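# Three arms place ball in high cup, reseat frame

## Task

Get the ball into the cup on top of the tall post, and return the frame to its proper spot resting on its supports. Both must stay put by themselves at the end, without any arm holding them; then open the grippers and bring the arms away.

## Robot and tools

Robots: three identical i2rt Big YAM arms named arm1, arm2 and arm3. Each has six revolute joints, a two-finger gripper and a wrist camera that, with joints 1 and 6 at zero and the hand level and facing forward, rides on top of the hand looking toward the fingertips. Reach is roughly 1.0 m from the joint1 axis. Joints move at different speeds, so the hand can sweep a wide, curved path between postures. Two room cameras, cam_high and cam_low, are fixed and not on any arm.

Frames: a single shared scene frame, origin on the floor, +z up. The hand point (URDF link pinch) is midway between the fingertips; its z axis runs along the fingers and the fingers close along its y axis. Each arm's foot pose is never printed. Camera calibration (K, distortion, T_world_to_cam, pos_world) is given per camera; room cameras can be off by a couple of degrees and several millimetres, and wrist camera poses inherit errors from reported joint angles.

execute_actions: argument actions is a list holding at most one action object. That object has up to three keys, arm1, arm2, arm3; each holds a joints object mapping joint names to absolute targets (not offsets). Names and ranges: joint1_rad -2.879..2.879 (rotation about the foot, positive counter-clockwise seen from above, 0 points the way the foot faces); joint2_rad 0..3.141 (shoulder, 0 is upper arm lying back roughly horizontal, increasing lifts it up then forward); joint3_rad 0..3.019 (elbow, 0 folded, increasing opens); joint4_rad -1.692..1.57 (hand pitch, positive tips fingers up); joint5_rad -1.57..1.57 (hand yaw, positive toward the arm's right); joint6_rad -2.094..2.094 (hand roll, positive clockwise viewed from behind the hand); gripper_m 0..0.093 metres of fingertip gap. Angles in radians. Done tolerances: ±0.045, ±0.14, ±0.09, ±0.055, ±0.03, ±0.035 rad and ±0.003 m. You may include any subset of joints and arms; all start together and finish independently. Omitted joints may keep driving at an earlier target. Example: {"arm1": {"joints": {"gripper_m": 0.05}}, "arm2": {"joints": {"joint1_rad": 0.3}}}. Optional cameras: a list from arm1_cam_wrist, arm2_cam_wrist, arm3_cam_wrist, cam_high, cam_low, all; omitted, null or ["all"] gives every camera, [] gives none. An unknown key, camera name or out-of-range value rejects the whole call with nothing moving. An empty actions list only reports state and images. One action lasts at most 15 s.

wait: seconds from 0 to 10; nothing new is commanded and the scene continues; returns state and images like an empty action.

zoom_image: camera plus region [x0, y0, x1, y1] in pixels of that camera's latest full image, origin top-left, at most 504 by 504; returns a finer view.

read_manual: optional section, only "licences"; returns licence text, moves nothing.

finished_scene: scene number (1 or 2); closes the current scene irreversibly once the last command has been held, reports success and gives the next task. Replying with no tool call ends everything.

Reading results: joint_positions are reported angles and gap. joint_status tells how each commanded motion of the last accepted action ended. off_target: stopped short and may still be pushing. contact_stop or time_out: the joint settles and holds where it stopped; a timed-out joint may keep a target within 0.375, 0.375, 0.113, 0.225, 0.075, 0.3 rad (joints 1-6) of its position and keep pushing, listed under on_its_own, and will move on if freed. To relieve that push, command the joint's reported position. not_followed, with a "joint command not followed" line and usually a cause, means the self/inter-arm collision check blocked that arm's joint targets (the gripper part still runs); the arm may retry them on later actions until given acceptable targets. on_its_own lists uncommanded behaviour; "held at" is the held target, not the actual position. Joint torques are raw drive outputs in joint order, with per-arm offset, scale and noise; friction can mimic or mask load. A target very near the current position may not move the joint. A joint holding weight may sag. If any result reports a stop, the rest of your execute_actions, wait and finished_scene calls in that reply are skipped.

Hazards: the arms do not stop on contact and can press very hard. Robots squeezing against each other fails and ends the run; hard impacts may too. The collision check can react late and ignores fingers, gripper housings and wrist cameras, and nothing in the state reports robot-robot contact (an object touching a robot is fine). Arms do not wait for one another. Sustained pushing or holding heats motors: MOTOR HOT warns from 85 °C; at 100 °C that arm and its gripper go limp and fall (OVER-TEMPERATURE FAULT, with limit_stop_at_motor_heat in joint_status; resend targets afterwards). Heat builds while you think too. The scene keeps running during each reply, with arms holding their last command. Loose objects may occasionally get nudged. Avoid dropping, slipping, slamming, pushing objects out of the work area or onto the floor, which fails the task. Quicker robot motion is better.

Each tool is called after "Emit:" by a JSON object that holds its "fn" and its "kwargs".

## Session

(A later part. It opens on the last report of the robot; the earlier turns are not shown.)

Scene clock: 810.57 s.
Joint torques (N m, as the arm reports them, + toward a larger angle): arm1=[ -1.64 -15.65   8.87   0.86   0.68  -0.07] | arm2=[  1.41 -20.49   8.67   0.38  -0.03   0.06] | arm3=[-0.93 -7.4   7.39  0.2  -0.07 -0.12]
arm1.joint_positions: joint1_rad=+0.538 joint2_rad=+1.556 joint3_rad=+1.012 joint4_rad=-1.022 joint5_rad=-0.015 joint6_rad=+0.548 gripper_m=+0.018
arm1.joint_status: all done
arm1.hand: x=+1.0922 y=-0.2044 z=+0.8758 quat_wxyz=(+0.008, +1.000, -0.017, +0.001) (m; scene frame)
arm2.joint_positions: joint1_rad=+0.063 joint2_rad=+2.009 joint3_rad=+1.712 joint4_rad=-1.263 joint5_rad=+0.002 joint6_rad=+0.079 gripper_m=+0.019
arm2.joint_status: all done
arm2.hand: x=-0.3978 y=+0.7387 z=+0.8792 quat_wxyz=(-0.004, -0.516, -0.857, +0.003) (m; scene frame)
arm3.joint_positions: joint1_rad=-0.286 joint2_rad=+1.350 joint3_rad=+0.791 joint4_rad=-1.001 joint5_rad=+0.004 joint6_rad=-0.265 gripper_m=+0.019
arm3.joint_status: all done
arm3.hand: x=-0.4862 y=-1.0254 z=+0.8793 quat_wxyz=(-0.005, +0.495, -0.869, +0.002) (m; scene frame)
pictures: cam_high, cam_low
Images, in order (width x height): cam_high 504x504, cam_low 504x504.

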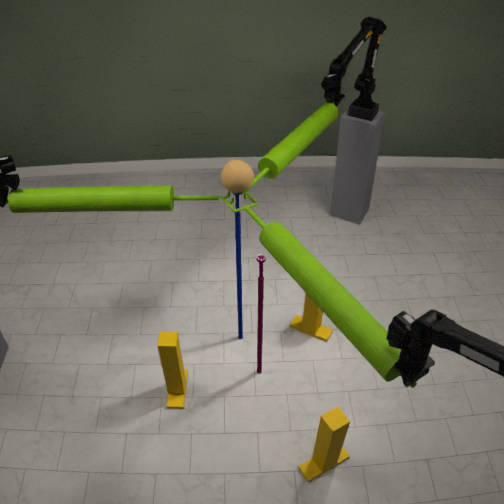

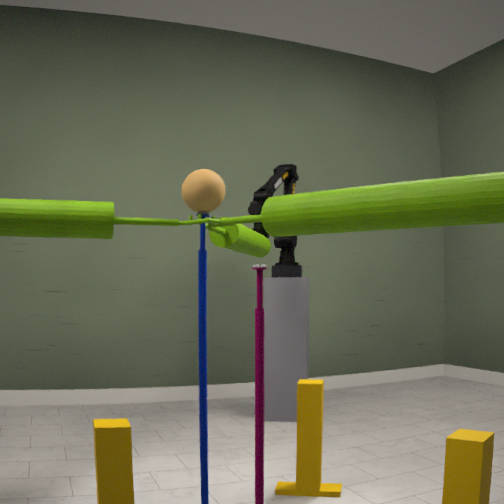

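Emit:
{"fn": "execute_actions", "kwargs": {"actions": [{"arm1": {"joints": {"joint2_rad": 1.624, "joint3_rad": 0.961, "joint4_rad": -0.891}}, "arm2": {"joints": {"joint2_rad": 2.051, "joint3_rad": 1.663, "joint4_rad": -1.157}}, "arm3": {"joints": {"joint2_rad": 1.433, "joint3_rad": 0.732, "joint4_rad": -0.864}}}], "cameras": ["cam_high", "cam_low"]}}

Emit:
{"fn": "zoom_image", "kwargs": {"camera": "cam_high", "region": [200, 150, 290, 240]}}

Emit:
{"fn": "zoom_image", "kwargs": {"camera": "cam_low", "region": [160, 160, 280, 280]}}

Scene clock: 821.10 s.
Joint torques (N m, as the arm reports them, + toward a larger angle): arm1=[ -2.77 -16.96   7.97   0.5    0.58  -0.11] | arm2=[  1.88 -22.35   8.    -0.11  -0.07   0.05] | arm3=[-1.02 -8.72  6.45 -0.01 -0.11 -0.08]
arm1.joint_positions: joint1_rad=+0.538 joint2_rad=+1.643 joint3_rad=+0.962 joint4_rad=-0.897 joint5_rad=-0.013 joint6_rad=+0.548 gripper_m=+0.018
arm1.joint_status: all done
arm1.hand: x=+1.0923 y=-0.2041 z=+0.8261 quat_wxyz=(+0.004, +1.000, -0.017, +0.006) (m; scene frame)
arm2.joint_positions: joint1_rad=+0.063 joint2_rad=+2.075 joint3_rad=+1.659 joint4_rad=-1.157 joint5_rad=+0.002 joint6_rad=+0.079 gripper_m=+0.019
arm2.joint_status: all done
arm2.hand: x=-0.3972 y=+0.7378 z=+0.8209 quat_wxyz=(+0.002, -0.516, -0.857, +0.000) (m; scene frame)
arm3.joint_positions: joint1_rad=-0.286 joint2_rad=+1.442 joint3_rad=+0.736 joint4_rad=-0.865 joint5_rad=+0.004 joint6_rad=-0.265 gripper_m=+0.019
arm3.joint_status: all done
arm3.hand: x=-0.4864 y=-1.0260 z=+0.8339 quat_wxyz=(+0.000, +0.495, -0.869, +0.003) (m; scene frame)
pictures: cam_high, cam_low
Images, in order (width x height): cam_high 504x504, cam_low 504x504.

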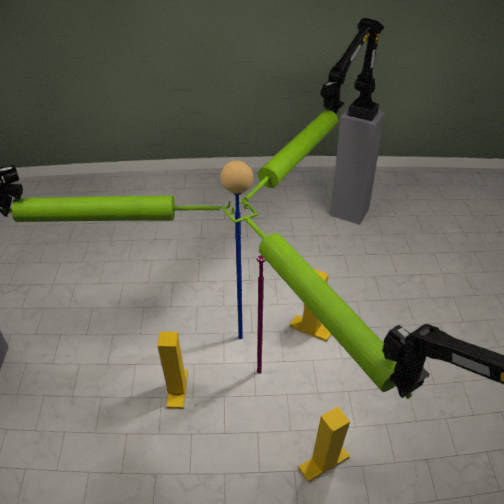

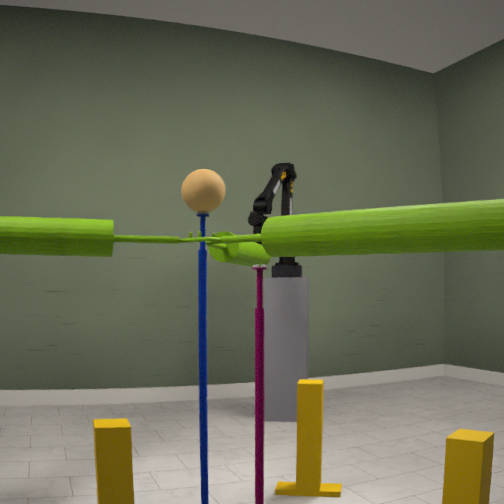

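Region (200, 150, 290, 240) of cam_high's 504x504 image, scaled by 5.600, with more detail than that image has.

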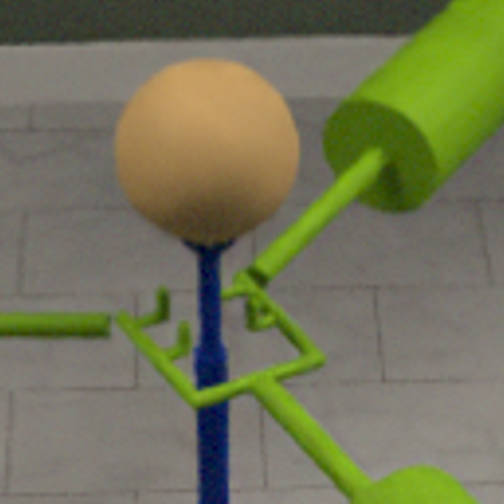

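Region (160, 160, 280, 280) of cam_low's 504x504 image, scaled by 4.200, with more detail than that image has.

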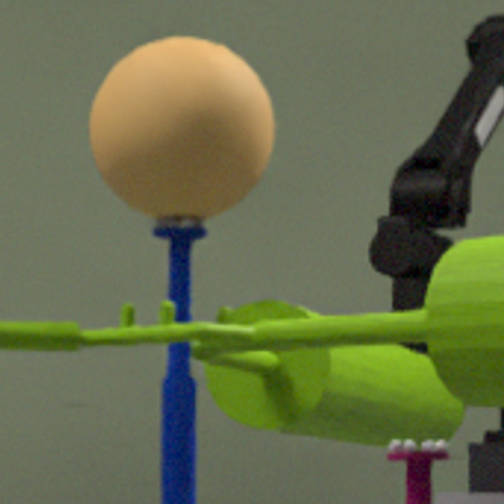

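Emit:
{"fn": "execute_actions", "kwargs": {"actions": [{"arm1": {"joints": {"joint1_rad": 0.421, "joint2_rad": 1.62, "joint3_rad": 1.005, "joint4_rad": -0.912, "joint6_rad": 0.426}}, "arm2": {"joints": {"joint1_rad": 0.07, "joint2_rad": 1.92, "joint3_rad": 1.485, "joint4_rad": -1.092, "joint6_rad": 0.085}}, "arm3": {"joints": {"joint1_rad": -0.151, "joint2_rad": 1.456, "joint3_rad": 0.794, "joint4_rad": -0.878, "joint6_rad": -0.125}}}], "cameras": ["cam_high", "cam_low"]}}

Emit:
{"fn": "zoom_image", "kwargs": {"camera": "cam_high", "region": [200, 150, 300, 270]}}

Scene clock: 902.67 s.
Joint torques (N m, as the arm reports them, + toward a larger angle): arm1=[ -1.66 -17.84  11.47  -0.43   0.53  -0.15] | arm2=[  1.76 -20.08   7.7    0.13  -0.08   0.1 ] | arm3=[-0.01 -7.98  9.17 -0.48 -0.18  0.19]
arm1.joint_positions: joint1_rad=+0.426 joint2_rad=+1.643 joint3_rad=+0.968 joint4_rad=-0.897 joint5_rad=-0.012 joint6_rad=+0.438 gripper_m=+0.018
arm1.joint_status: all done
arm1.hand: x=+1.0690 y=-0.1635 z=+0.8279 quat_wxyz=(+0.005, +1.000, -0.018, +0.003) (m; scene frame)
arm2.joint_positions: joint1_rad=+0.063 joint2_rad=+1.945 joint3_rad=+1.483 joint4_rad=-1.102 joint5_rad=+0.003 joint6_rad=+0.078 gripper_m=+0.019
arm2.joint_status: all done
arm2.hand: x=-0.4218 y=+0.7765 z=+0.8344 quat_wxyz=(-0.003, -0.516, -0.857, +0.003) (m; scene frame)
arm3.joint_positions: joint1_rad=-0.158 joint2_rad=+1.447 joint3_rad=+0.762 joint4_rad=-0.865 joint5_rad=+0.006 joint6_rad=-0.135 gripper_m=+0.019
arm3.joint_status: all done
arm3.hand: x=-0.5100 y=-0.9878 z=+0.8397 quat_wxyz=(-0.010, +0.494, -0.869, +0.000) (m; scene frame)
pictures: cam_high, cam_low
Images, in order (width x height): cam_high 504x504, cam_low 504x504.

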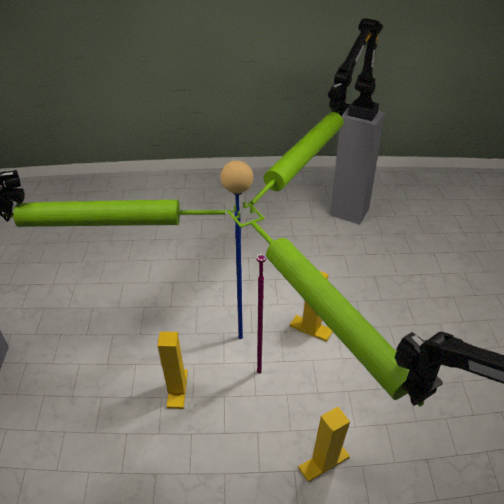

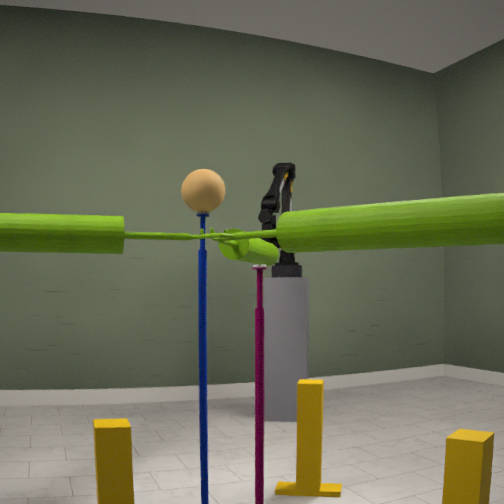

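Region (200, 150, 300, 270) of cam_high's 504x504 image, scaled by 4.200, with more detail than that image has.

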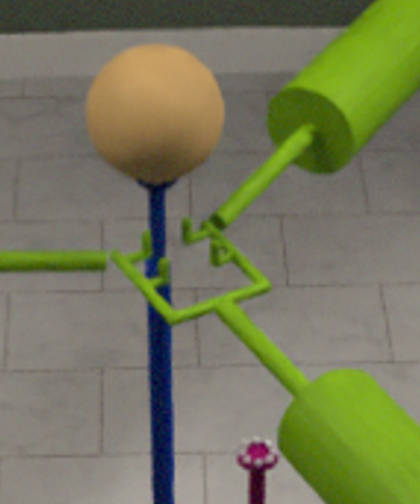

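Emit:
{"fn": "execute_actions", "kwargs": {"actions": [{"arm1": {"joints": {"joint1_rad": 0.241, "joint2_rad": 1.638, "joint3_rad": 1.023, "joint4_rad": -0.919, "joint6_rad": 0.246}}, "arm2": {"joints": {"joint1_rad": 0.105, "joint2_rad": 1.759, "joint3_rad": 1.228, "joint4_rad": -1.003, "joint6_rad": 0.125}}, "arm3": {"joints": {"joint1_rad": 0.019, "joint2_rad": 1.564, "joint3_rad": 0.916, "joint4_rad": -0.899, "joint6_rad": 0.043}}}], "cameras": []}}

Emit:
{"fn": "execute_actions", "kwargs": {"actions": [{"arm1": {"joints": {"joint1_rad": 0.059, "joint2_rad": 1.678, "joint3_rad": 1.077, "joint4_rad": -0.933, "joint6_rad": 0.064}}, "arm2": {"joints": {"joint1_rad": 0.15, "joint2_rad": 1.588, "joint3_rad": 0.99, "joint4_rad": -0.94, "joint6_rad": 0.171}}, "arm3": {"joints": {"joint1_rad": 0.157, "joint2_rad": 1.69, "joint3_rad": 1.081, "joint4_rad": -0.937, "joint6_rad": 0.181}}}], "cameras": []}}

Emit:
{"fn": "execute_actions", "kwargs": {"actions": [{"arm1": {"joints": {"joint1_rad": -0.103, "joint2_rad": 1.75, "joint3_rad": 1.179, "joint4_rad": -0.962, "joint6_rad": -0.098}}, "arm2": {"joints": {"joint1_rad": 0.213, "joint2_rad": 1.404, "joint3_rad": 0.775, "joint4_rad": -0.911, "joint6_rad": 0.234}}, "arm3": {"joints": {"joint1_rad": 0.266, "joint2_rad": 1.826, "joint3_rad": 1.278, "joint4_rad": -0.997, "joint6_rad": 0.29}}}], "cameras": []}}

Emit:
{"fn": "execute_actions", "kwargs": {"actions": [{"arm1": {"joints": {"joint1_rad": -0.27, "joint2_rad": 1.925, "joint3_rad": 1.334, "joint4_rad": -0.927, "joint6_rad": -0.265}}, "arm2": {"joints": {"joint1_rad": 0.342, "joint2_rad": 1.233, "joint3_rad": 0.493, "joint4_rad": -0.804, "joint6_rad": 0.363}}, "arm3": {"joints": {"joint1_rad": 0.369, "joint2_rad": 2.058, "joint3_rad": 1.548, "joint4_rad": -1.034, "joint6_rad": 0.394}}}], "cameras": ["cam_high", "cam_low"]}}

Scene clock: 932.97 s.
Joint torques (N m, as the arm reports them, + toward a larger angle): arm1=[ -1.13 -15.43  12.3   -0.27   0.42  -0.17] | arm2=[  1.03 -17.     7.36   0.1   -0.03   0.16] | arm3=[ -0.31 -10.51   8.71  -0.76  -0.19   0.15]
arm1.joint_positions: joint1_rad=+0.243 joint2_rad=+1.643 joint3_rad=+0.978 joint4_rad=-0.908 joint5_rad=-0.010 joint6_rad=+0.257 gripper_m=+0.018
arm1.joint_status: all done
arm1.hand: x=+1.0435 y=-0.0917 z=+0.8309 quat_wxyz=(+0.005, +1.000, -0.019, +0.002) (m; scene frame)
arm2.joint_positions: joint1_rad=+0.100 joint2_rad=+1.779 joint3_rad=+1.227 joint4_rad=-1.014 joint5_rad=+0.002 joint6_rad=+0.112 gripper_m=+0.019
arm2.joint_status: all done
arm2.hand: x=-0.4462 y=+0.8492 z=+0.8331 quat_wxyz=(-0.002, -0.514, -0.858, +0.002) (m; scene frame)
arm3.joint_positions: joint1_rad=+0.013 joint2_rad=+1.567 joint3_rad=+0.890 joint4_rad=-0.882 joint5_rad=+0.006 joint6_rad=+0.036 gripper_m=+0.019
arm3.joint_status: all done
arm3.hand: x=-0.5368 y=-0.9152 z=+0.8367 quat_wxyz=(-0.006, +0.494, -0.869, +0.001) (m; scene frame)
pictures: none
No camera images: the call's "cameras" was empty. Leave "cameras" out to get every camera's image.

Scene clock: 933.90 s.
Joint torques (N m, as the arm reports them, + toward a larger angle): arm1=[ -1.05 -17.05  12.22  -0.1    0.31  -0.16] | arm2=[  1.67 -13.92   7.03   0.18   0.07   0.19] | arm3=[ -0.44 -12.1    9.16  -0.81  -0.19   0.16]
arm1.joint_positions: joint1_rad=+0.060 joint2_rad=+1.679 joint3_rad=+1.033 joint4_rad=-0.924 joint5_rad=-0.008 joint6_rad=+0.073 gripper_m=+0.018
arm1.joint_status: all done
arm1.hand: x=+1.0149 y=-0.0163 z=+0.8330 quat_wxyz=(+0.004, +1.000, -0.019, +0.000) (m; scene frame)
arm2.joint_positions: joint1_rad=+0.145 joint2_rad=+1.605 joint3_rad=+0.989 joint4_rad=-0.951 joint5_rad=+0.000 joint6_rad=+0.157 gripper_m=+0.019
arm2.joint_status: all done
arm2.hand: x=-0.4749 y=+0.9241 z=+0.8324 quat_wxyz=(-0.002, -0.514, -0.858, +0.001) (m; scene frame)
arm3.joint_positions: joint1_rad=+0.151 joint2_rad=+1.694 joint3_rad=+1.053 joint4_rad=-0.916 joint5_rad=+0.007 joint6_rad=+0.174 gripper_m=+0.019
arm3.joint_status: all done
arm3.hand: x=-0.5654 y=-0.8401 z=+0.8356 quat_wxyz=(-0.007, +0.494, -0.869, +0.000) (m; scene frame)
pictures: none
No camera images: the call's "cameras" was empty. Leave "cameras" out to get every camera's image.

Scene clock: 934.87 s.
Joint torques (N m, as the arm reports them, + toward a larger angle): arm1=[ -2.19 -18.61  12.19  -0.13   0.2   -0.16] | arm2=[  1.78 -10.23   7.21  -0.09   0.03   0.21] | arm3=[ -0.67 -15.37  10.08  -1.21  -0.25   0.12]
arm1.joint_positions: joint1_rad=-0.101 joint2_rad=+1.754 joint3_rad=+1.138 joint4_rad=-0.952 joint5_rad=-0.007 joint6_rad=-0.088 gripper_m=+0.018
arm1.joint_status: all done
arm1.hand: x=+0.9838 y=+0.0583 z=+0.8328 quat_wxyz=(+0.003, +1.000, -0.019, -0.002) (m; scene frame)
arm2.joint_positions: joint1_rad=+0.204 joint2_rad=+1.419 joint3_rad=+0.768 joint4_rad=-0.913 joint5_rad=+0.002 joint6_rad=+0.217 gripper_m=+0.019
arm2.joint_status: all done
arm2.hand: x=-0.5065 y=+0.9988 z=+0.8299 quat_wxyz=(-0.003, -0.515, -0.857, +0.002) (m; scene frame)
arm3.joint_positions: joint1_rad=+0.262 joint2_rad=+1.831 joint3_rad=+1.241 joint4_rad=-0.967 joint5_rad=+0.008 joint6_rad=+0.286 gripper_m=+0.019
arm3.joint_status: all done
arm3.hand: x=-0.5969 y=-0.7665 z=+0.8326 quat_wxyz=(-0.007, +0.493, -0.870, -0.001) (m; scene frame)
pictures: none
No camera images: the call's "cameras" was empty. Leave "cameras" out to get every camera's image.

Scene clock: 935.97 s.
Joint torques (N m, as the arm reports them, + toward a larger angle): arm1=[ -1.05 -21.99  11.81  -0.08   0.15  -0.14] | arm2=[ 1.86 -7.45  6.1   0.08 -0.08  0.22] | arm3=[ -0.05 -18.53  10.27  -1.    -0.19   0.09]
arm1.joint_positions: joint1_rad=-0.266 joint2_rad=+1.938 joint3_rad=+1.291 joint4_rad=-0.923 joint5_rad=-0.006 joint6_rad=-0.253 gripper_m=+0.018
arm1.joint_status: all done
arm1.hand: x=+0.9455 y=+0.1502 z=+0.7928 quat_wxyz=(+0.003, +1.000, -0.019, -0.002) (m; scene frame)
arm2.joint_positions: joint1_rad=+0.331 joint2_rad=+1.248 joint3_rad=+0.492 joint4_rad=-0.811 joint5_rad=+0.004 joint6_rad=+0.344 gripper_m=+0.019
arm2.joint_status: all done
arm2.hand: x=-0.5443 y=+1.0900 z=+0.7956 quat_wxyz=(-0.002, -0.515, -0.857, +0.002) (m; scene frame)
arm3.joint_positions: joint1_rad=+0.364 joint2_rad=+2.068 joint3_rad=+1.508 joint4_rad=-1.007 joint5_rad=+0.007 joint6_rad=+0.390 gripper_m=+0.019
arm3.joint_status: all done
arm3.hand: x=-0.6353 y=-0.6759 z=+0.7936 quat_wxyz=(-0.003, +0.493, -0.870, +0.002) (m; scene frame)
pictures: cam_high, cam_low
Images, in order (width x height): cam_high 504x504, cam_low 504x504.

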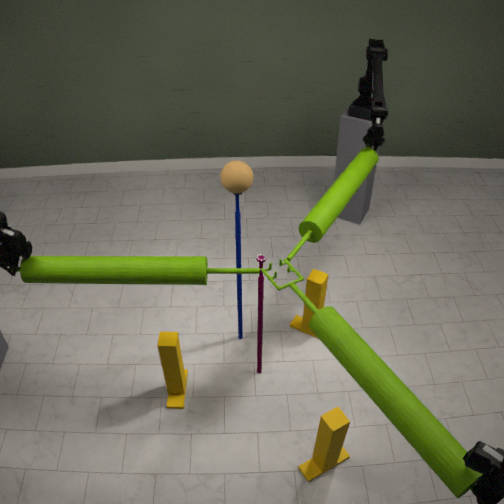

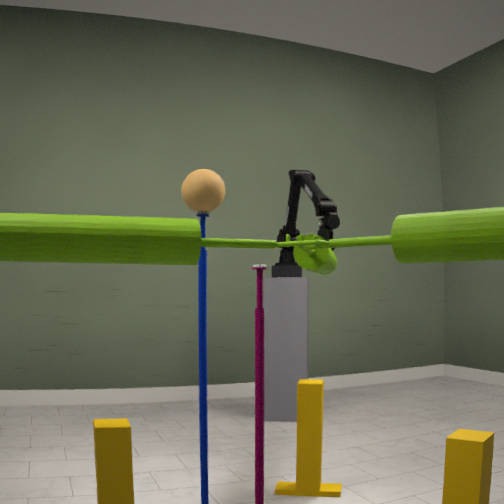

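Emit:
{"fn": "execute_actions", "kwargs": {"actions": [{"arm1": {"joints": {"joint2_rad": 2.1, "joint3_rad": 1.268, "joint4_rad": -0.718}}, "arm2": {"joints": {"joint2_rad": 1.607, "joint3_rad": 0.413, "joint4_rad": -0.364}}, "arm3": {"joints": {"joint2_rad": 2.208, "joint3_rad": 1.483, "joint4_rad": -0.826}}}], "cameras": []}}

Emit:
{"fn": "execute_actions", "kwargs": {"actions": [{"arm1": {"joints": {"joint2_rad": 2.305, "joint3_rad": 1.318, "joint4_rad": -0.541}}, "arm2": {"joints": {"joint2_rad": 2.043, "joint3_rad": 0.457, "joint4_rad": 0.041}}, "arm3": {"joints": {"joint2_rad": 2.392, "joint3_rad": 1.533, "joint4_rad": -0.668}}}], "cameras": []}}

Emit:
{"fn": "execute_actions", "kwargs": {"actions": [{"arm1": {"joints": {"joint2_rad": 2.456, "joint3_rad": 1.369, "joint4_rad": -0.448}}, "arm2": {"joints": {"joint2_rad": 2.316, "joint3_rad": 0.53, "joint4_rad": 0.235}}, "arm3": {"joints": {"joint2_rad": 2.533, "joint3_rad": 1.585, "joint4_rad": -0.587}}}], "cameras": []}}

Emit:
{"fn": "execute_actions", "kwargs": {"actions": [{"arm1": {"joints": {"joint1_rad": -0.23, "joint2_rad": 2.6, "joint3_rad": 1.408, "joint4_rad": -0.35, "joint6_rad": -0.212}}, "arm2": {"joints": {"joint1_rad": 0.3, "joint2_rad": 2.532, "joint3_rad": 0.676, "joint4_rad": 0.3, "joint6_rad": 0.309}}, "arm3": {"joints": {"joint1_rad": 0.339, "joint2_rad": 2.659, "joint3_rad": 1.607, "joint4_rad": -0.484, "joint6_rad": 0.352}}}], "cameras": ["cam_high", "cam_low"]}}

Scene clock: 963.93 s.
Joint torques (N m, as the arm reports them, + toward a larger angle): arm1=[ -0.55 -25.93   6.59   0.31   0.07  -0.11] | arm2=[ 1.73 -8.14  2.58  0.25  0.06  0.26] | arm3=[ -0.5  -20.57   6.23  -0.42  -0.04   0.12]
arm1.joint_positions: joint1_rad=-0.270 joint2_rad=+2.131 joint3_rad=+1.271 joint4_rad=-0.717 joint5_rad=-0.003 joint6_rad=-0.257 gripper_m=+0.018
arm1.joint_status: all done
arm1.hand: x=+0.9445 y=+0.1532 z=+0.6890 quat_wxyz=(+0.002, +1.000, -0.019, +0.002) (m; scene frame)
arm2.joint_positions: joint1_rad=+0.333 joint2_rad=+1.611 joint3_rad=+0.415 joint4_rad=-0.377 joint5_rad=+0.000 joint6_rad=+0.344 gripper_m=+0.019
arm2.joint_status: all done
arm2.hand: x=-0.5445 y=+1.0918 z=+0.6968 quat_wxyz=(+0.001, -0.514, -0.858, +0.000) (m; scene frame)
arm3.joint_positions: joint1_rad=+0.364 joint2_rad=+2.234 joint3_rad=+1.486 joint4_rad=-0.819 joint5_rad=+0.004 joint6_rad=+0.391 gripper_m=+0.019
arm3.joint_status: all done
arm3.hand: x=-0.6356 y=-0.6735 z=+0.6928 quat_wxyz=(-0.002, +0.492, -0.871, +0.001) (m; scene frame)
pictures: none
No camera images: the call's "cameras" was empty. Leave "cameras" out to get every camera's image.

Scene clock: 965.00 s.
Joint torques (N m, as the arm reports them, + toward a larger angle): arm1=[ -1.42 -24.7    8.08   0.     0.    -0.12] | arm2=[  1.12 -10.63  -0.71   0.27   0.     0.23] | arm3=[ -0.05 -19.94   7.77  -0.47  -0.02   0.18]
arm1.joint_positions: joint1_rad=-0.264 joint2_rad=+2.326 joint3_rad=+1.288 joint4_rad=-0.537 joint5_rad=-0.002 joint6_rad=-0.255 gripper_m=+0.018
arm1.joint_status: all done
arm1.hand: x=+0.9479 y=+0.1491 z=+0.5939 quat_wxyz=(+0.002, +1.000, -0.017, +0.002) (m; scene frame)
arm2.joint_positions: joint1_rad=+0.336 joint2_rad=+2.047 joint3_rad=+0.455 joint4_rad=+0.026 joint5_rad=+0.001 joint6_rad=+0.348 gripper_m=+0.019
arm2.joint_status: all done
arm2.hand: x=-0.5403 y=+1.0891 z=+0.6002 quat_wxyz=(-0.002, -0.514, -0.858, +0.001) (m; scene frame)
arm3.joint_positions: joint1_rad=+0.358 joint2_rad=+2.407 joint3_rad=+1.502 joint4_rad=-0.656 joint5_rad=+0.004 joint6_rad=+0.386 gripper_m=+0.019
arm3.joint_status: all done
arm3.hand: x=-0.6322 y=-0.6772 z=+0.5993 quat_wxyz=(-0.004, +0.492, -0.871, -0.001) (m; scene frame)
pictures: none
No camera images: the call's "cameras" was empty. Leave "cameras" out to get every camera's image.

Scene clock: 965.97 s.
Joint torques (N m, as the arm reports them, + toward a larger angle): arm1=[ -1.66 -25.63   6.91   0.14   0.09  -0.18] | arm2=[  1.45 -11.02  -2.7    0.3    0.04   0.18] | arm3=[ -0.47 -19.93   7.01  -0.28  -0.14   0.16]
arm1.joint_positions: joint1_rad=-0.264 joint2_rad=+2.469 joint3_rad=+1.344 joint4_rad=-0.448 joint5_rad=-0.005 joint6_rad=-0.255 gripper_m=+0.018
arm1.joint_status: all done
arm1.hand: x=+0.9473 y=+0.1487 z=+0.5316 quat_wxyz=(+0.003, +1.000, -0.017, +0.000) (m; scene frame)
arm2.joint_positions: joint1_rad=+0.336 joint2_rad=+2.320 joint3_rad=+0.532 joint4_rad=+0.220 joint5_rad=+0.001 joint6_rad=+0.348 gripper_m=+0.019
arm2.joint_status: all done
arm2.hand: x=-0.5405 y=+1.0894 z=+0.5348 quat_wxyz=(-0.002, -0.514, -0.858, +0.001) (m; scene frame)
arm3.joint_positions: joint1_rad=+0.358 joint2_rad=+2.539 joint3_rad=+1.557 joint4_rad=-0.579 joint5_rad=+0.006 joint6_rad=+0.386 gripper_m=+0.019
arm3.joint_status: all done
arm3.hand: x=-0.6320 y=-0.6773 z=+0.5371 quat_wxyz=(-0.005, +0.492, -0.871, +0.000) (m; scene frame)
pictures: none
No camera images: the call's "cameras" was empty. Leave "cameras" out to get every camera's image.

Scene clock: 966.90 s.
Joint torques (N m, as the arm reports them, + toward a larger angle): arm1=[ -0.83 -25.04   5.73   0.3   -0.06  -0.08] | arm2=[  0.17 -12.06  -3.91   0.09   0.02  -0.16] | arm3=[ -0.05 -20.01   6.2   -0.16  -0.01   0.02]
arm1.joint_positions: joint1_rad=-0.227 joint2_rad=+2.614 joint3_rad=+1.384 joint4_rad=-0.353 joint5_rad=-0.002 joint6_rad=-0.215 gripper_m=+0.018
arm1.joint_status: all done
arm1.hand: x=+0.9577 y=+0.1265 z=+0.4657 quat_wxyz=(+0.002, +1.000, -0.018, +0.005) (m; scene frame)
arm2.joint_positions: joint1_rad=+0.306 joint2_rad=+2.534 joint3_rad=+0.688 joint4_rad=+0.292 joint5_rad=+0.001 joint6_rad=+0.318 gripper_m=+0.019
arm2.joint_status: all done
arm2.hand: x=-0.5290 y=+1.0679 z=+0.4695 quat_wxyz=(-0.008, -0.514, -0.858, +0.002) (m; scene frame)
arm3.joint_positions: joint1_rad=+0.333 joint2_rad=+2.666 joint3_rad=+1.578 joint4_rad=-0.481 joint5_rad=+0.003 joint6_rad=+0.359 gripper_m=+0.019
arm3.joint_status: all done
arm3.hand: x=-0.6216 y=-0.6986 z=+0.4710 quat_wxyz=(-0.001, +0.493, -0.870, +0.001) (m; scene frame)
pictures: cam_high, cam_low
Images, in order (width x height): cam_high 504x504, cam_low 504x504.

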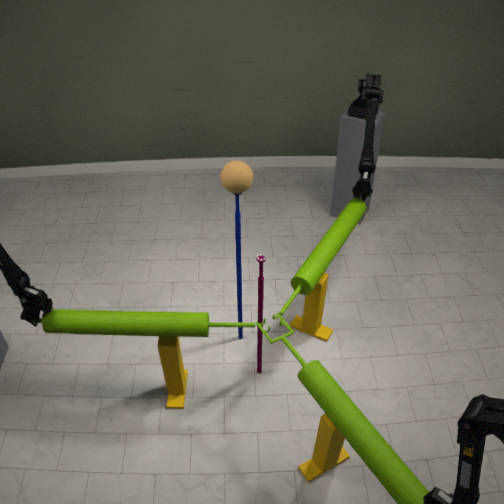

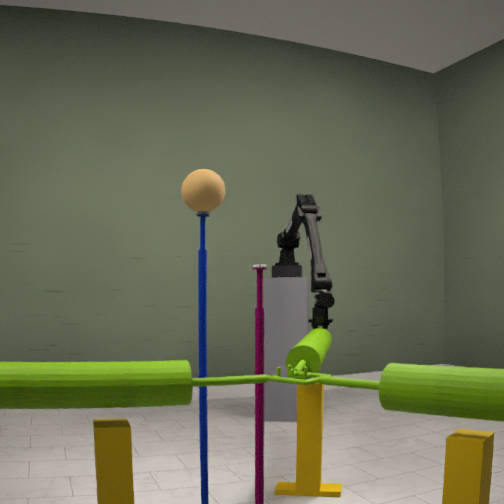

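Emit:
{"fn": "execute_actions", "kwargs": {"actions": [{"arm1": {"joints": {"joint1_rad": -0.244, "joint2_rad": 2.68, "joint3_rad": 1.473, "joint4_rad": -0.34, "joint6_rad": -0.236}}, "arm2": {"joints": {"joint1_rad": 0.306, "joint2_rad": 2.639, "joint3_rad": 0.726, "joint4_rad": 0.338, "joint6_rad": 0.321}}, "arm3": {"joints": {"joint1_rad": 0.353, "joint2_rad": 2.736, "joint3_rad": 1.668, "joint4_rad": -0.465, "joint6_rad": 0.372}}}], "cameras": ["cam_low"]}}

Scene clock: 975.83 s.
Joint torques (N m, as the arm reports them, + toward a larger angle): arm1=[ -0.77 -24.37   6.12   0.61  -0.07  -0.2 ] | arm2=[  1.38 -12.13  -4.18  -0.1    0.01   0.03] | arm3=[  0.13 -19.68   6.39   0.01   0.05   0.09]
arm1.joint_positions: joint1_rad=-0.235 joint2_rad=+2.680 joint3_rad=+1.450 joint4_rad=-0.346 joint5_rad=-0.001 joint6_rad=-0.221 gripper_m=+0.018
arm1.joint_status: all done
arm1.hand: x=+0.9502 y=+0.1330 z=+0.4413 quat_wxyz=(+0.001, +1.000, -0.019, +0.002) (m; scene frame)
arm2.joint_positions: joint1_rad=+0.306 joint2_rad=+2.638 joint3_rad=+0.734 joint4_rad=+0.334 joint5_rad=+0.001 joint6_rad=+0.318 gripper_m=+0.019
arm2.joint_status: all done
arm2.hand: x=-0.5365 y=+1.0751 z=+0.4389 quat_wxyz=(+0.000, -0.514, -0.858, +0.000) (m; scene frame)
arm3.joint_positions: joint1_rad=+0.348 joint2_rad=+2.730 joint3_rad=+1.636 joint4_rad=-0.468 joint5_rad=+0.002 joint6_rad=+0.372 gripper_m=+0.019
arm3.joint_status: all done
arm3.hand: x=-0.6291 y=-0.6916 z=+0.4459 quat_wxyz=(-0.003, +0.494, -0.870, -0.001) (m; scene frame)
pictures: cam_low
Images, in order (width x height): cam_low 504x504.

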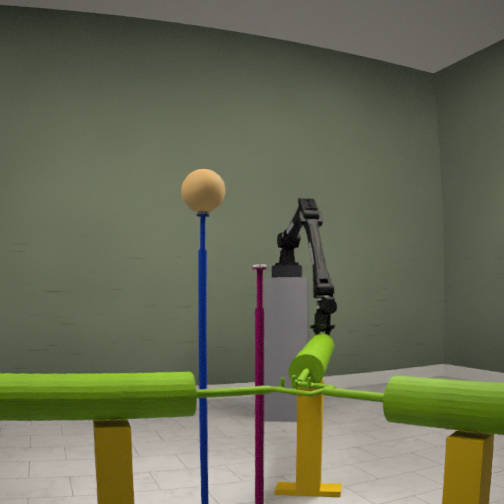

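Emit:
{"fn": "execute_actions", "kwargs": {"actions": [{"arm1": {"joints": {"joint1_rad": -0.238, "joint2_rad": 2.72, "joint3_rad": 1.487, "joint4_rad": -0.338}}, "arm2": {"joints": {"joint2_rad": 2.67, "joint3_rad": 0.748, "joint4_rad": 0.346}}, "arm3": {"joints": {"joint1_rad": 0.346, "joint2_rad": 2.776, "joint3_rad": 1.685, "joint4_rad": -0.462}}}], "cameras": ["cam_low"]}}

Scene clock: 983.47 s.
Joint torques (N m, as the arm reports them, + toward a larger angle): arm1=[ -1.58 -22.86   5.19   0.31  -0.1   -0.19] | arm2=[  1.09 -12.02  -4.05  -0.05   0.12   0.  ] | arm3=[ -0.88 -18.02   6.11   0.    -0.03   0.09]
arm1.joint_positions: joint1_rad=-0.235 joint2_rad=+2.705 joint3_rad=+1.468 joint4_rad=-0.342 joint5_rad=-0.001 joint6_rad=-0.221 gripper_m=+0.018
arm1.joint_status: all done
arm1.hand: x=+0.9507 y=+0.1329 z=+0.4311 quat_wxyz=(+0.001, +1.000, -0.019, +0.004) (m; scene frame)
arm2.joint_positions: joint1_rad=+0.306 joint2_rad=+2.664 joint3_rad=+0.752 joint4_rad=+0.340 joint5_rad=-0.002 joint6_rad=+0.318 gripper_m=+0.019
arm2.joint_status: all done
arm2.hand: x=-0.5360 y=+1.0752 z=+0.4306 quat_wxyz=(+0.000, -0.514, -0.858, -0.001) (m; scene frame)
arm3.joint_positions: joint1_rad=+0.348 joint2_rad=+2.756 joint3_rad=+1.656 joint4_rad=-0.465 joint5_rad=+0.004 joint6_rad=+0.372 gripper_m=+0.019
arm3.joint_status: all done
arm3.hand: x=-0.6289 y=-0.6916 z=+0.4354 quat_wxyz=(-0.003, +0.494, -0.870, +0.000) (m; scene frame)
pictures: cam_low
Images, in order (width x height): cam_low 504x504.

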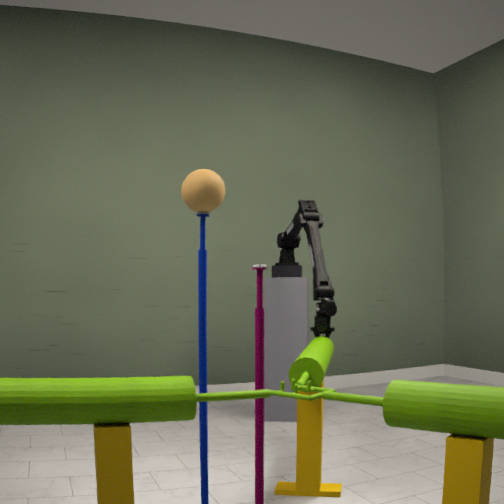

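Emit:
{"fn": "execute_actions", "kwargs": {"actions": [{"arm1": {"joints": {"joint1_rad": -0.235, "joint2_rad": 2.705, "joint3_rad": 1.468, "gripper_m": 0.08}}, "arm2": {"joints": {"joint2_rad": 2.664, "gripper_m": 0.08}}, "arm3": {"joints": {"joint1_rad": 0.348, "joint2_rad": 2.756, "joint3_rad": 1.656, "gripper_m": 0.08}}}], "cameras": []}}

Emit:
{"fn": "execute_actions", "kwargs": {"actions": [{"arm1": {"joints": {"joint2_rad": 2.46, "joint3_rad": 1.27, "joint4_rad": -0.39}}, "arm2": {"joints": {"joint1_rad": 0.33, "joint2_rad": 2.37, "joint3_rad": 0.55, "joint4_rad": 0.245}}, "arm3": {"joints": {"joint1_rad": 0.36, "joint2_rad": 2.505, "joint3_rad": 1.41, "joint4_rad": -0.47}}}], "cameras": []}}

Emit:
{"fn": "execute_actions", "kwargs": {"actions": [{"arm1": {"joints": {"joint2_rad": 1.6, "joint3_rad": 0.9, "joint4_rad": -0.85}}, "arm2": {"joints": {"joint2_rad": 1.5, "joint3_rad": 0.5, "joint4_rad": -0.55}}, "arm3": {"joints": {"joint2_rad": 1.6, "joint3_rad": 0.9, "joint4_rad": -0.85}}}]}}

Scene clock: 1010.47 s.
Joint torques (N m, as the arm reports them, + toward a larger angle): arm1=[ -1.65 -23.27   3.54   0.26  -0.07  -0.15] | arm2=[  1.14 -12.63  -4.    -0.03   0.15   0.05] | arm3=[ -0.31 -19.77   4.07   0.06  -0.03   0.05]
arm1.joint_positions: joint1_rad=-0.235 joint2_rad=+2.705 joint3_rad=+1.468 joint4_rad=-0.342 joint5_rad=-0.001 joint6_rad=-0.223 gripper_m=+0.080
arm1.joint_status: all done
arm1.hand: x=+0.9507 y=+0.1329 z=+0.4311 quat_wxyz=(+0.001, +1.000, -0.019, +0.004) (m; scene frame)
arm2.joint_positions: joint1_rad=+0.306 joint2_rad=+2.664 joint3_rad=+0.752 joint4_rad=+0.340 joint5_rad=-0.002 joint6_rad=+0.318 gripper_m=+0.080
arm2.joint_status: all done
arm2.hand: x=-0.5360 y=+1.0752 z=+0.4306 quat_wxyz=(+0.000, -0.514, -0.858, -0.001) (m; scene frame)
arm3.joint_positions: joint1_rad=+0.348 joint2_rad=+2.756 joint3_rad=+1.656 joint4_rad=-0.465 joint5_rad=+0.004 joint6_rad=+0.372 gripper_m=+0.080
arm3.joint_status: all done
arm3.hand: x=-0.6289 y=-0.6916 z=+0.4354 quat_wxyz=(-0.003, +0.494, -0.870, +0.000) (m; scene frame)
pictures: none
No camera images: the call's "cameras" was empty. Leave "cameras" out to get every camera's image.

Scene clock: 1011.67 s.
Joint torques (N m, as the arm reports them, + toward a larger angle): arm1=[ -1.37 -20.8    3.77   0.08  -0.07  -0.16] | arm2=[  1.68 -10.86  -3.12  -0.62   0.12   0.01] | arm3=[  0.24 -16.8    3.98  -0.26  -0.01   0.08]
arm1.joint_positions: joint1_rad=-0.235 joint2_rad=+2.432 joint3_rad=+1.276 joint4_rad=-0.385 joint5_rad=-0.001 joint6_rad=-0.223 gripper_m=+0.080
arm1.joint_status: all done
arm1.hand: x=+0.9527 y=+0.1324 z=+0.5393 quat_wxyz=(-0.003, +1.000, -0.019, -0.015) (m; scene frame)
arm2.joint_positions: joint1_rad=+0.323 joint2_rad=+2.368 joint3_rad=+0.555 joint4_rad=+0.255 joint5_rad=-0.002 joint6_rad=+0.318 gripper_m=+0.080
arm2.joint_status: all done
arm2.hand: x=-0.5404 y=+1.0851 z=+0.5219 quat_wxyz=(-0.006, -0.507, -0.862, +0.000) (m; scene frame)
arm3.joint_positions: joint1_rad=+0.348 joint2_rad=+2.483 joint3_rad=+1.418 joint4_rad=-0.465 joint5_rad=+0.004 joint6_rad=+0.372 gripper_m=+0.080
arm3.joint_status: all done
arm3.hand: x=-0.6315 y=-0.7067 z=+0.5402 quat_wxyz=(-0.014, +0.494, -0.870, -0.013) (m; scene frame)
pictures: none
No camera images: the call's "cameras" was empty. Leave "cameras" out to get every camera's image.

Scene clock: 1013.27 s.
Joint torques (N m, as the arm reports them, + toward a larger angle): arm1=[ -1.49 -14.06   7.46   0.04  -0.05  -0.17] | arm2=[ 1.49 -8.39  4.25 -0.58  0.08  0.02] | arm3=[  0.23 -10.22   6.28  -0.44  -0.04   0.07]
arm1.joint_positions: joint1_rad=-0.235 joint2_rad=+1.586 joint3_rad=+0.909 joint4_rad=-0.839 joint5_rad=-0.001 joint6_rad=-0.223 gripper_m=+0.080
arm1.joint_status: all done
arm1.hand: x=+1.0572 y=+0.1047 z=+0.8323 quat_wxyz=(-0.006, +0.999, -0.019, -0.027) (m; scene frame)
arm2.joint_positions: joint1_rad=+0.323 joint2_rad=+1.504 joint3_rad=+0.503 joint4_rad=-0.537 joint5_rad=-0.002 joint6_rad=+0.318 gripper_m=+0.080
arm2.joint_status: all done
arm2.hand: x=-0.5206 y=+1.0668 z=+0.7377 quat_wxyz=(-0.016, -0.507, -0.862, +0.003) (m; scene frame)
arm3.joint_positions: joint1_rad=+0.348 joint2_rad=+1.591 joint3_rad=+0.910 joint4_rad=-0.838 joint5_rad=+0.004 joint6_rad=+0.372 gripper_m=+0.080
arm3.joint_status: all done
arm3.hand: x=-0.6567 y=-0.8549 z=+0.8337 quat_wxyz=(-0.017, +0.493, -0.869, -0.017) (m; scene frame)
pictures: arm1_cam_wrist, arm2_cam_wrist, arm3_cam_wrist, cam_high, cam_low
camera_calibration (this result's frames):
arm1_cam_wrist: T_world_to_cam=[[0.0314021, 0.999507, -0.000681415, -0.137887], [0.857491, -0.02659, 0.513812, -1.32337], [0.513541, -0.0167191, -0.857902, 0.294], [0, 0, 0, 1]] pos_world=[0.988123, 0.107546, 0.932091]
arm2_cam_wrist: T_world_to_cam=[[-0.877412, -0.479136, -0.024013, 0.0729467], [-0.410537, 0.72401, 0.554318, -1.39017], [-0.248208, 0.496224, -0.831958, 0.0803341], [0, 0, 0, 1]] pos_world=[-0.486771, 1.00158, 0.839182]
arm3_cam_wrist: T_world_to_cam=[[0.862401, -0.506207, -0.00438023, 0.135029], [-0.418588, -0.717941, 0.556188, -1.35104], [-0.284691, -0.477824, -0.831045, 0.217525], [0, 0, 0, 1]] pos_world=[-0.62005, -0.797677, 0.932798]
Images, in order (width x height): arm1_cam_wrist 504x504, arm2_cam_wrist 504x504, arm3_cam_wrist 504x504, cam_high 504x504, cam_low 504x504.

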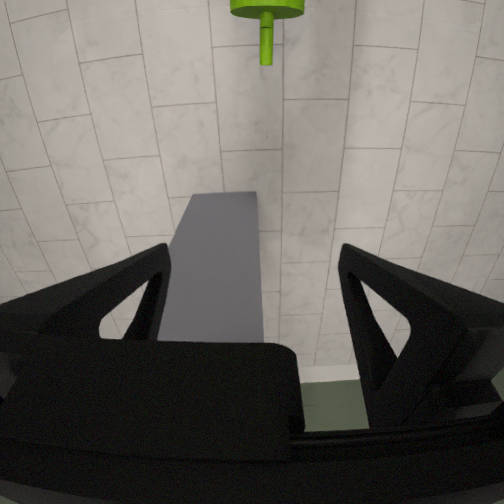

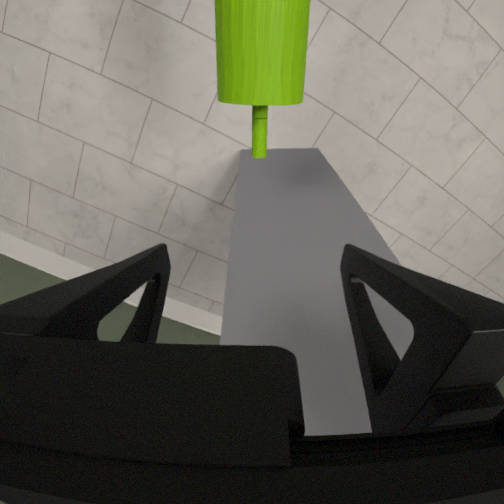

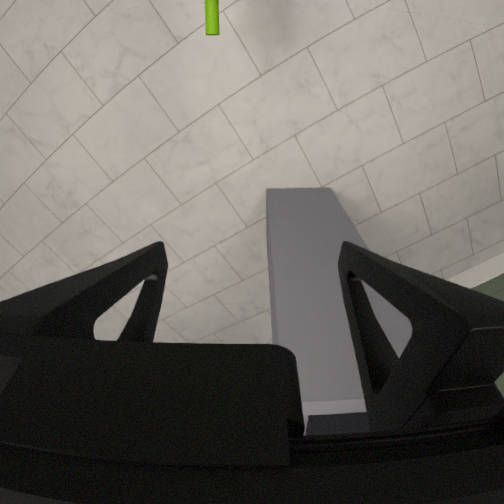

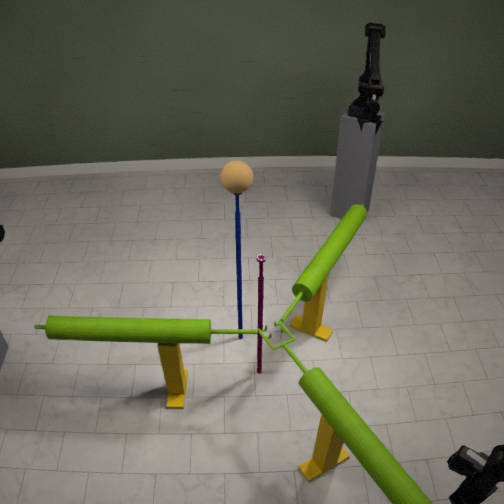

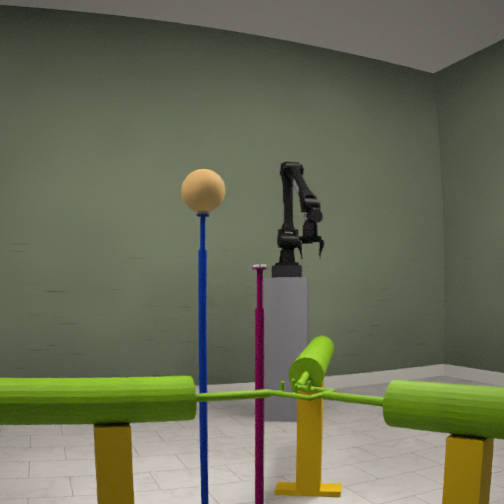

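The ball is in the high post's cup, the frame is back on its rests, and the arms are clear.

Emit:
{"fn": "finished_scene", "kwargs": {"scene": 1}}

The scene is finished: the task was done.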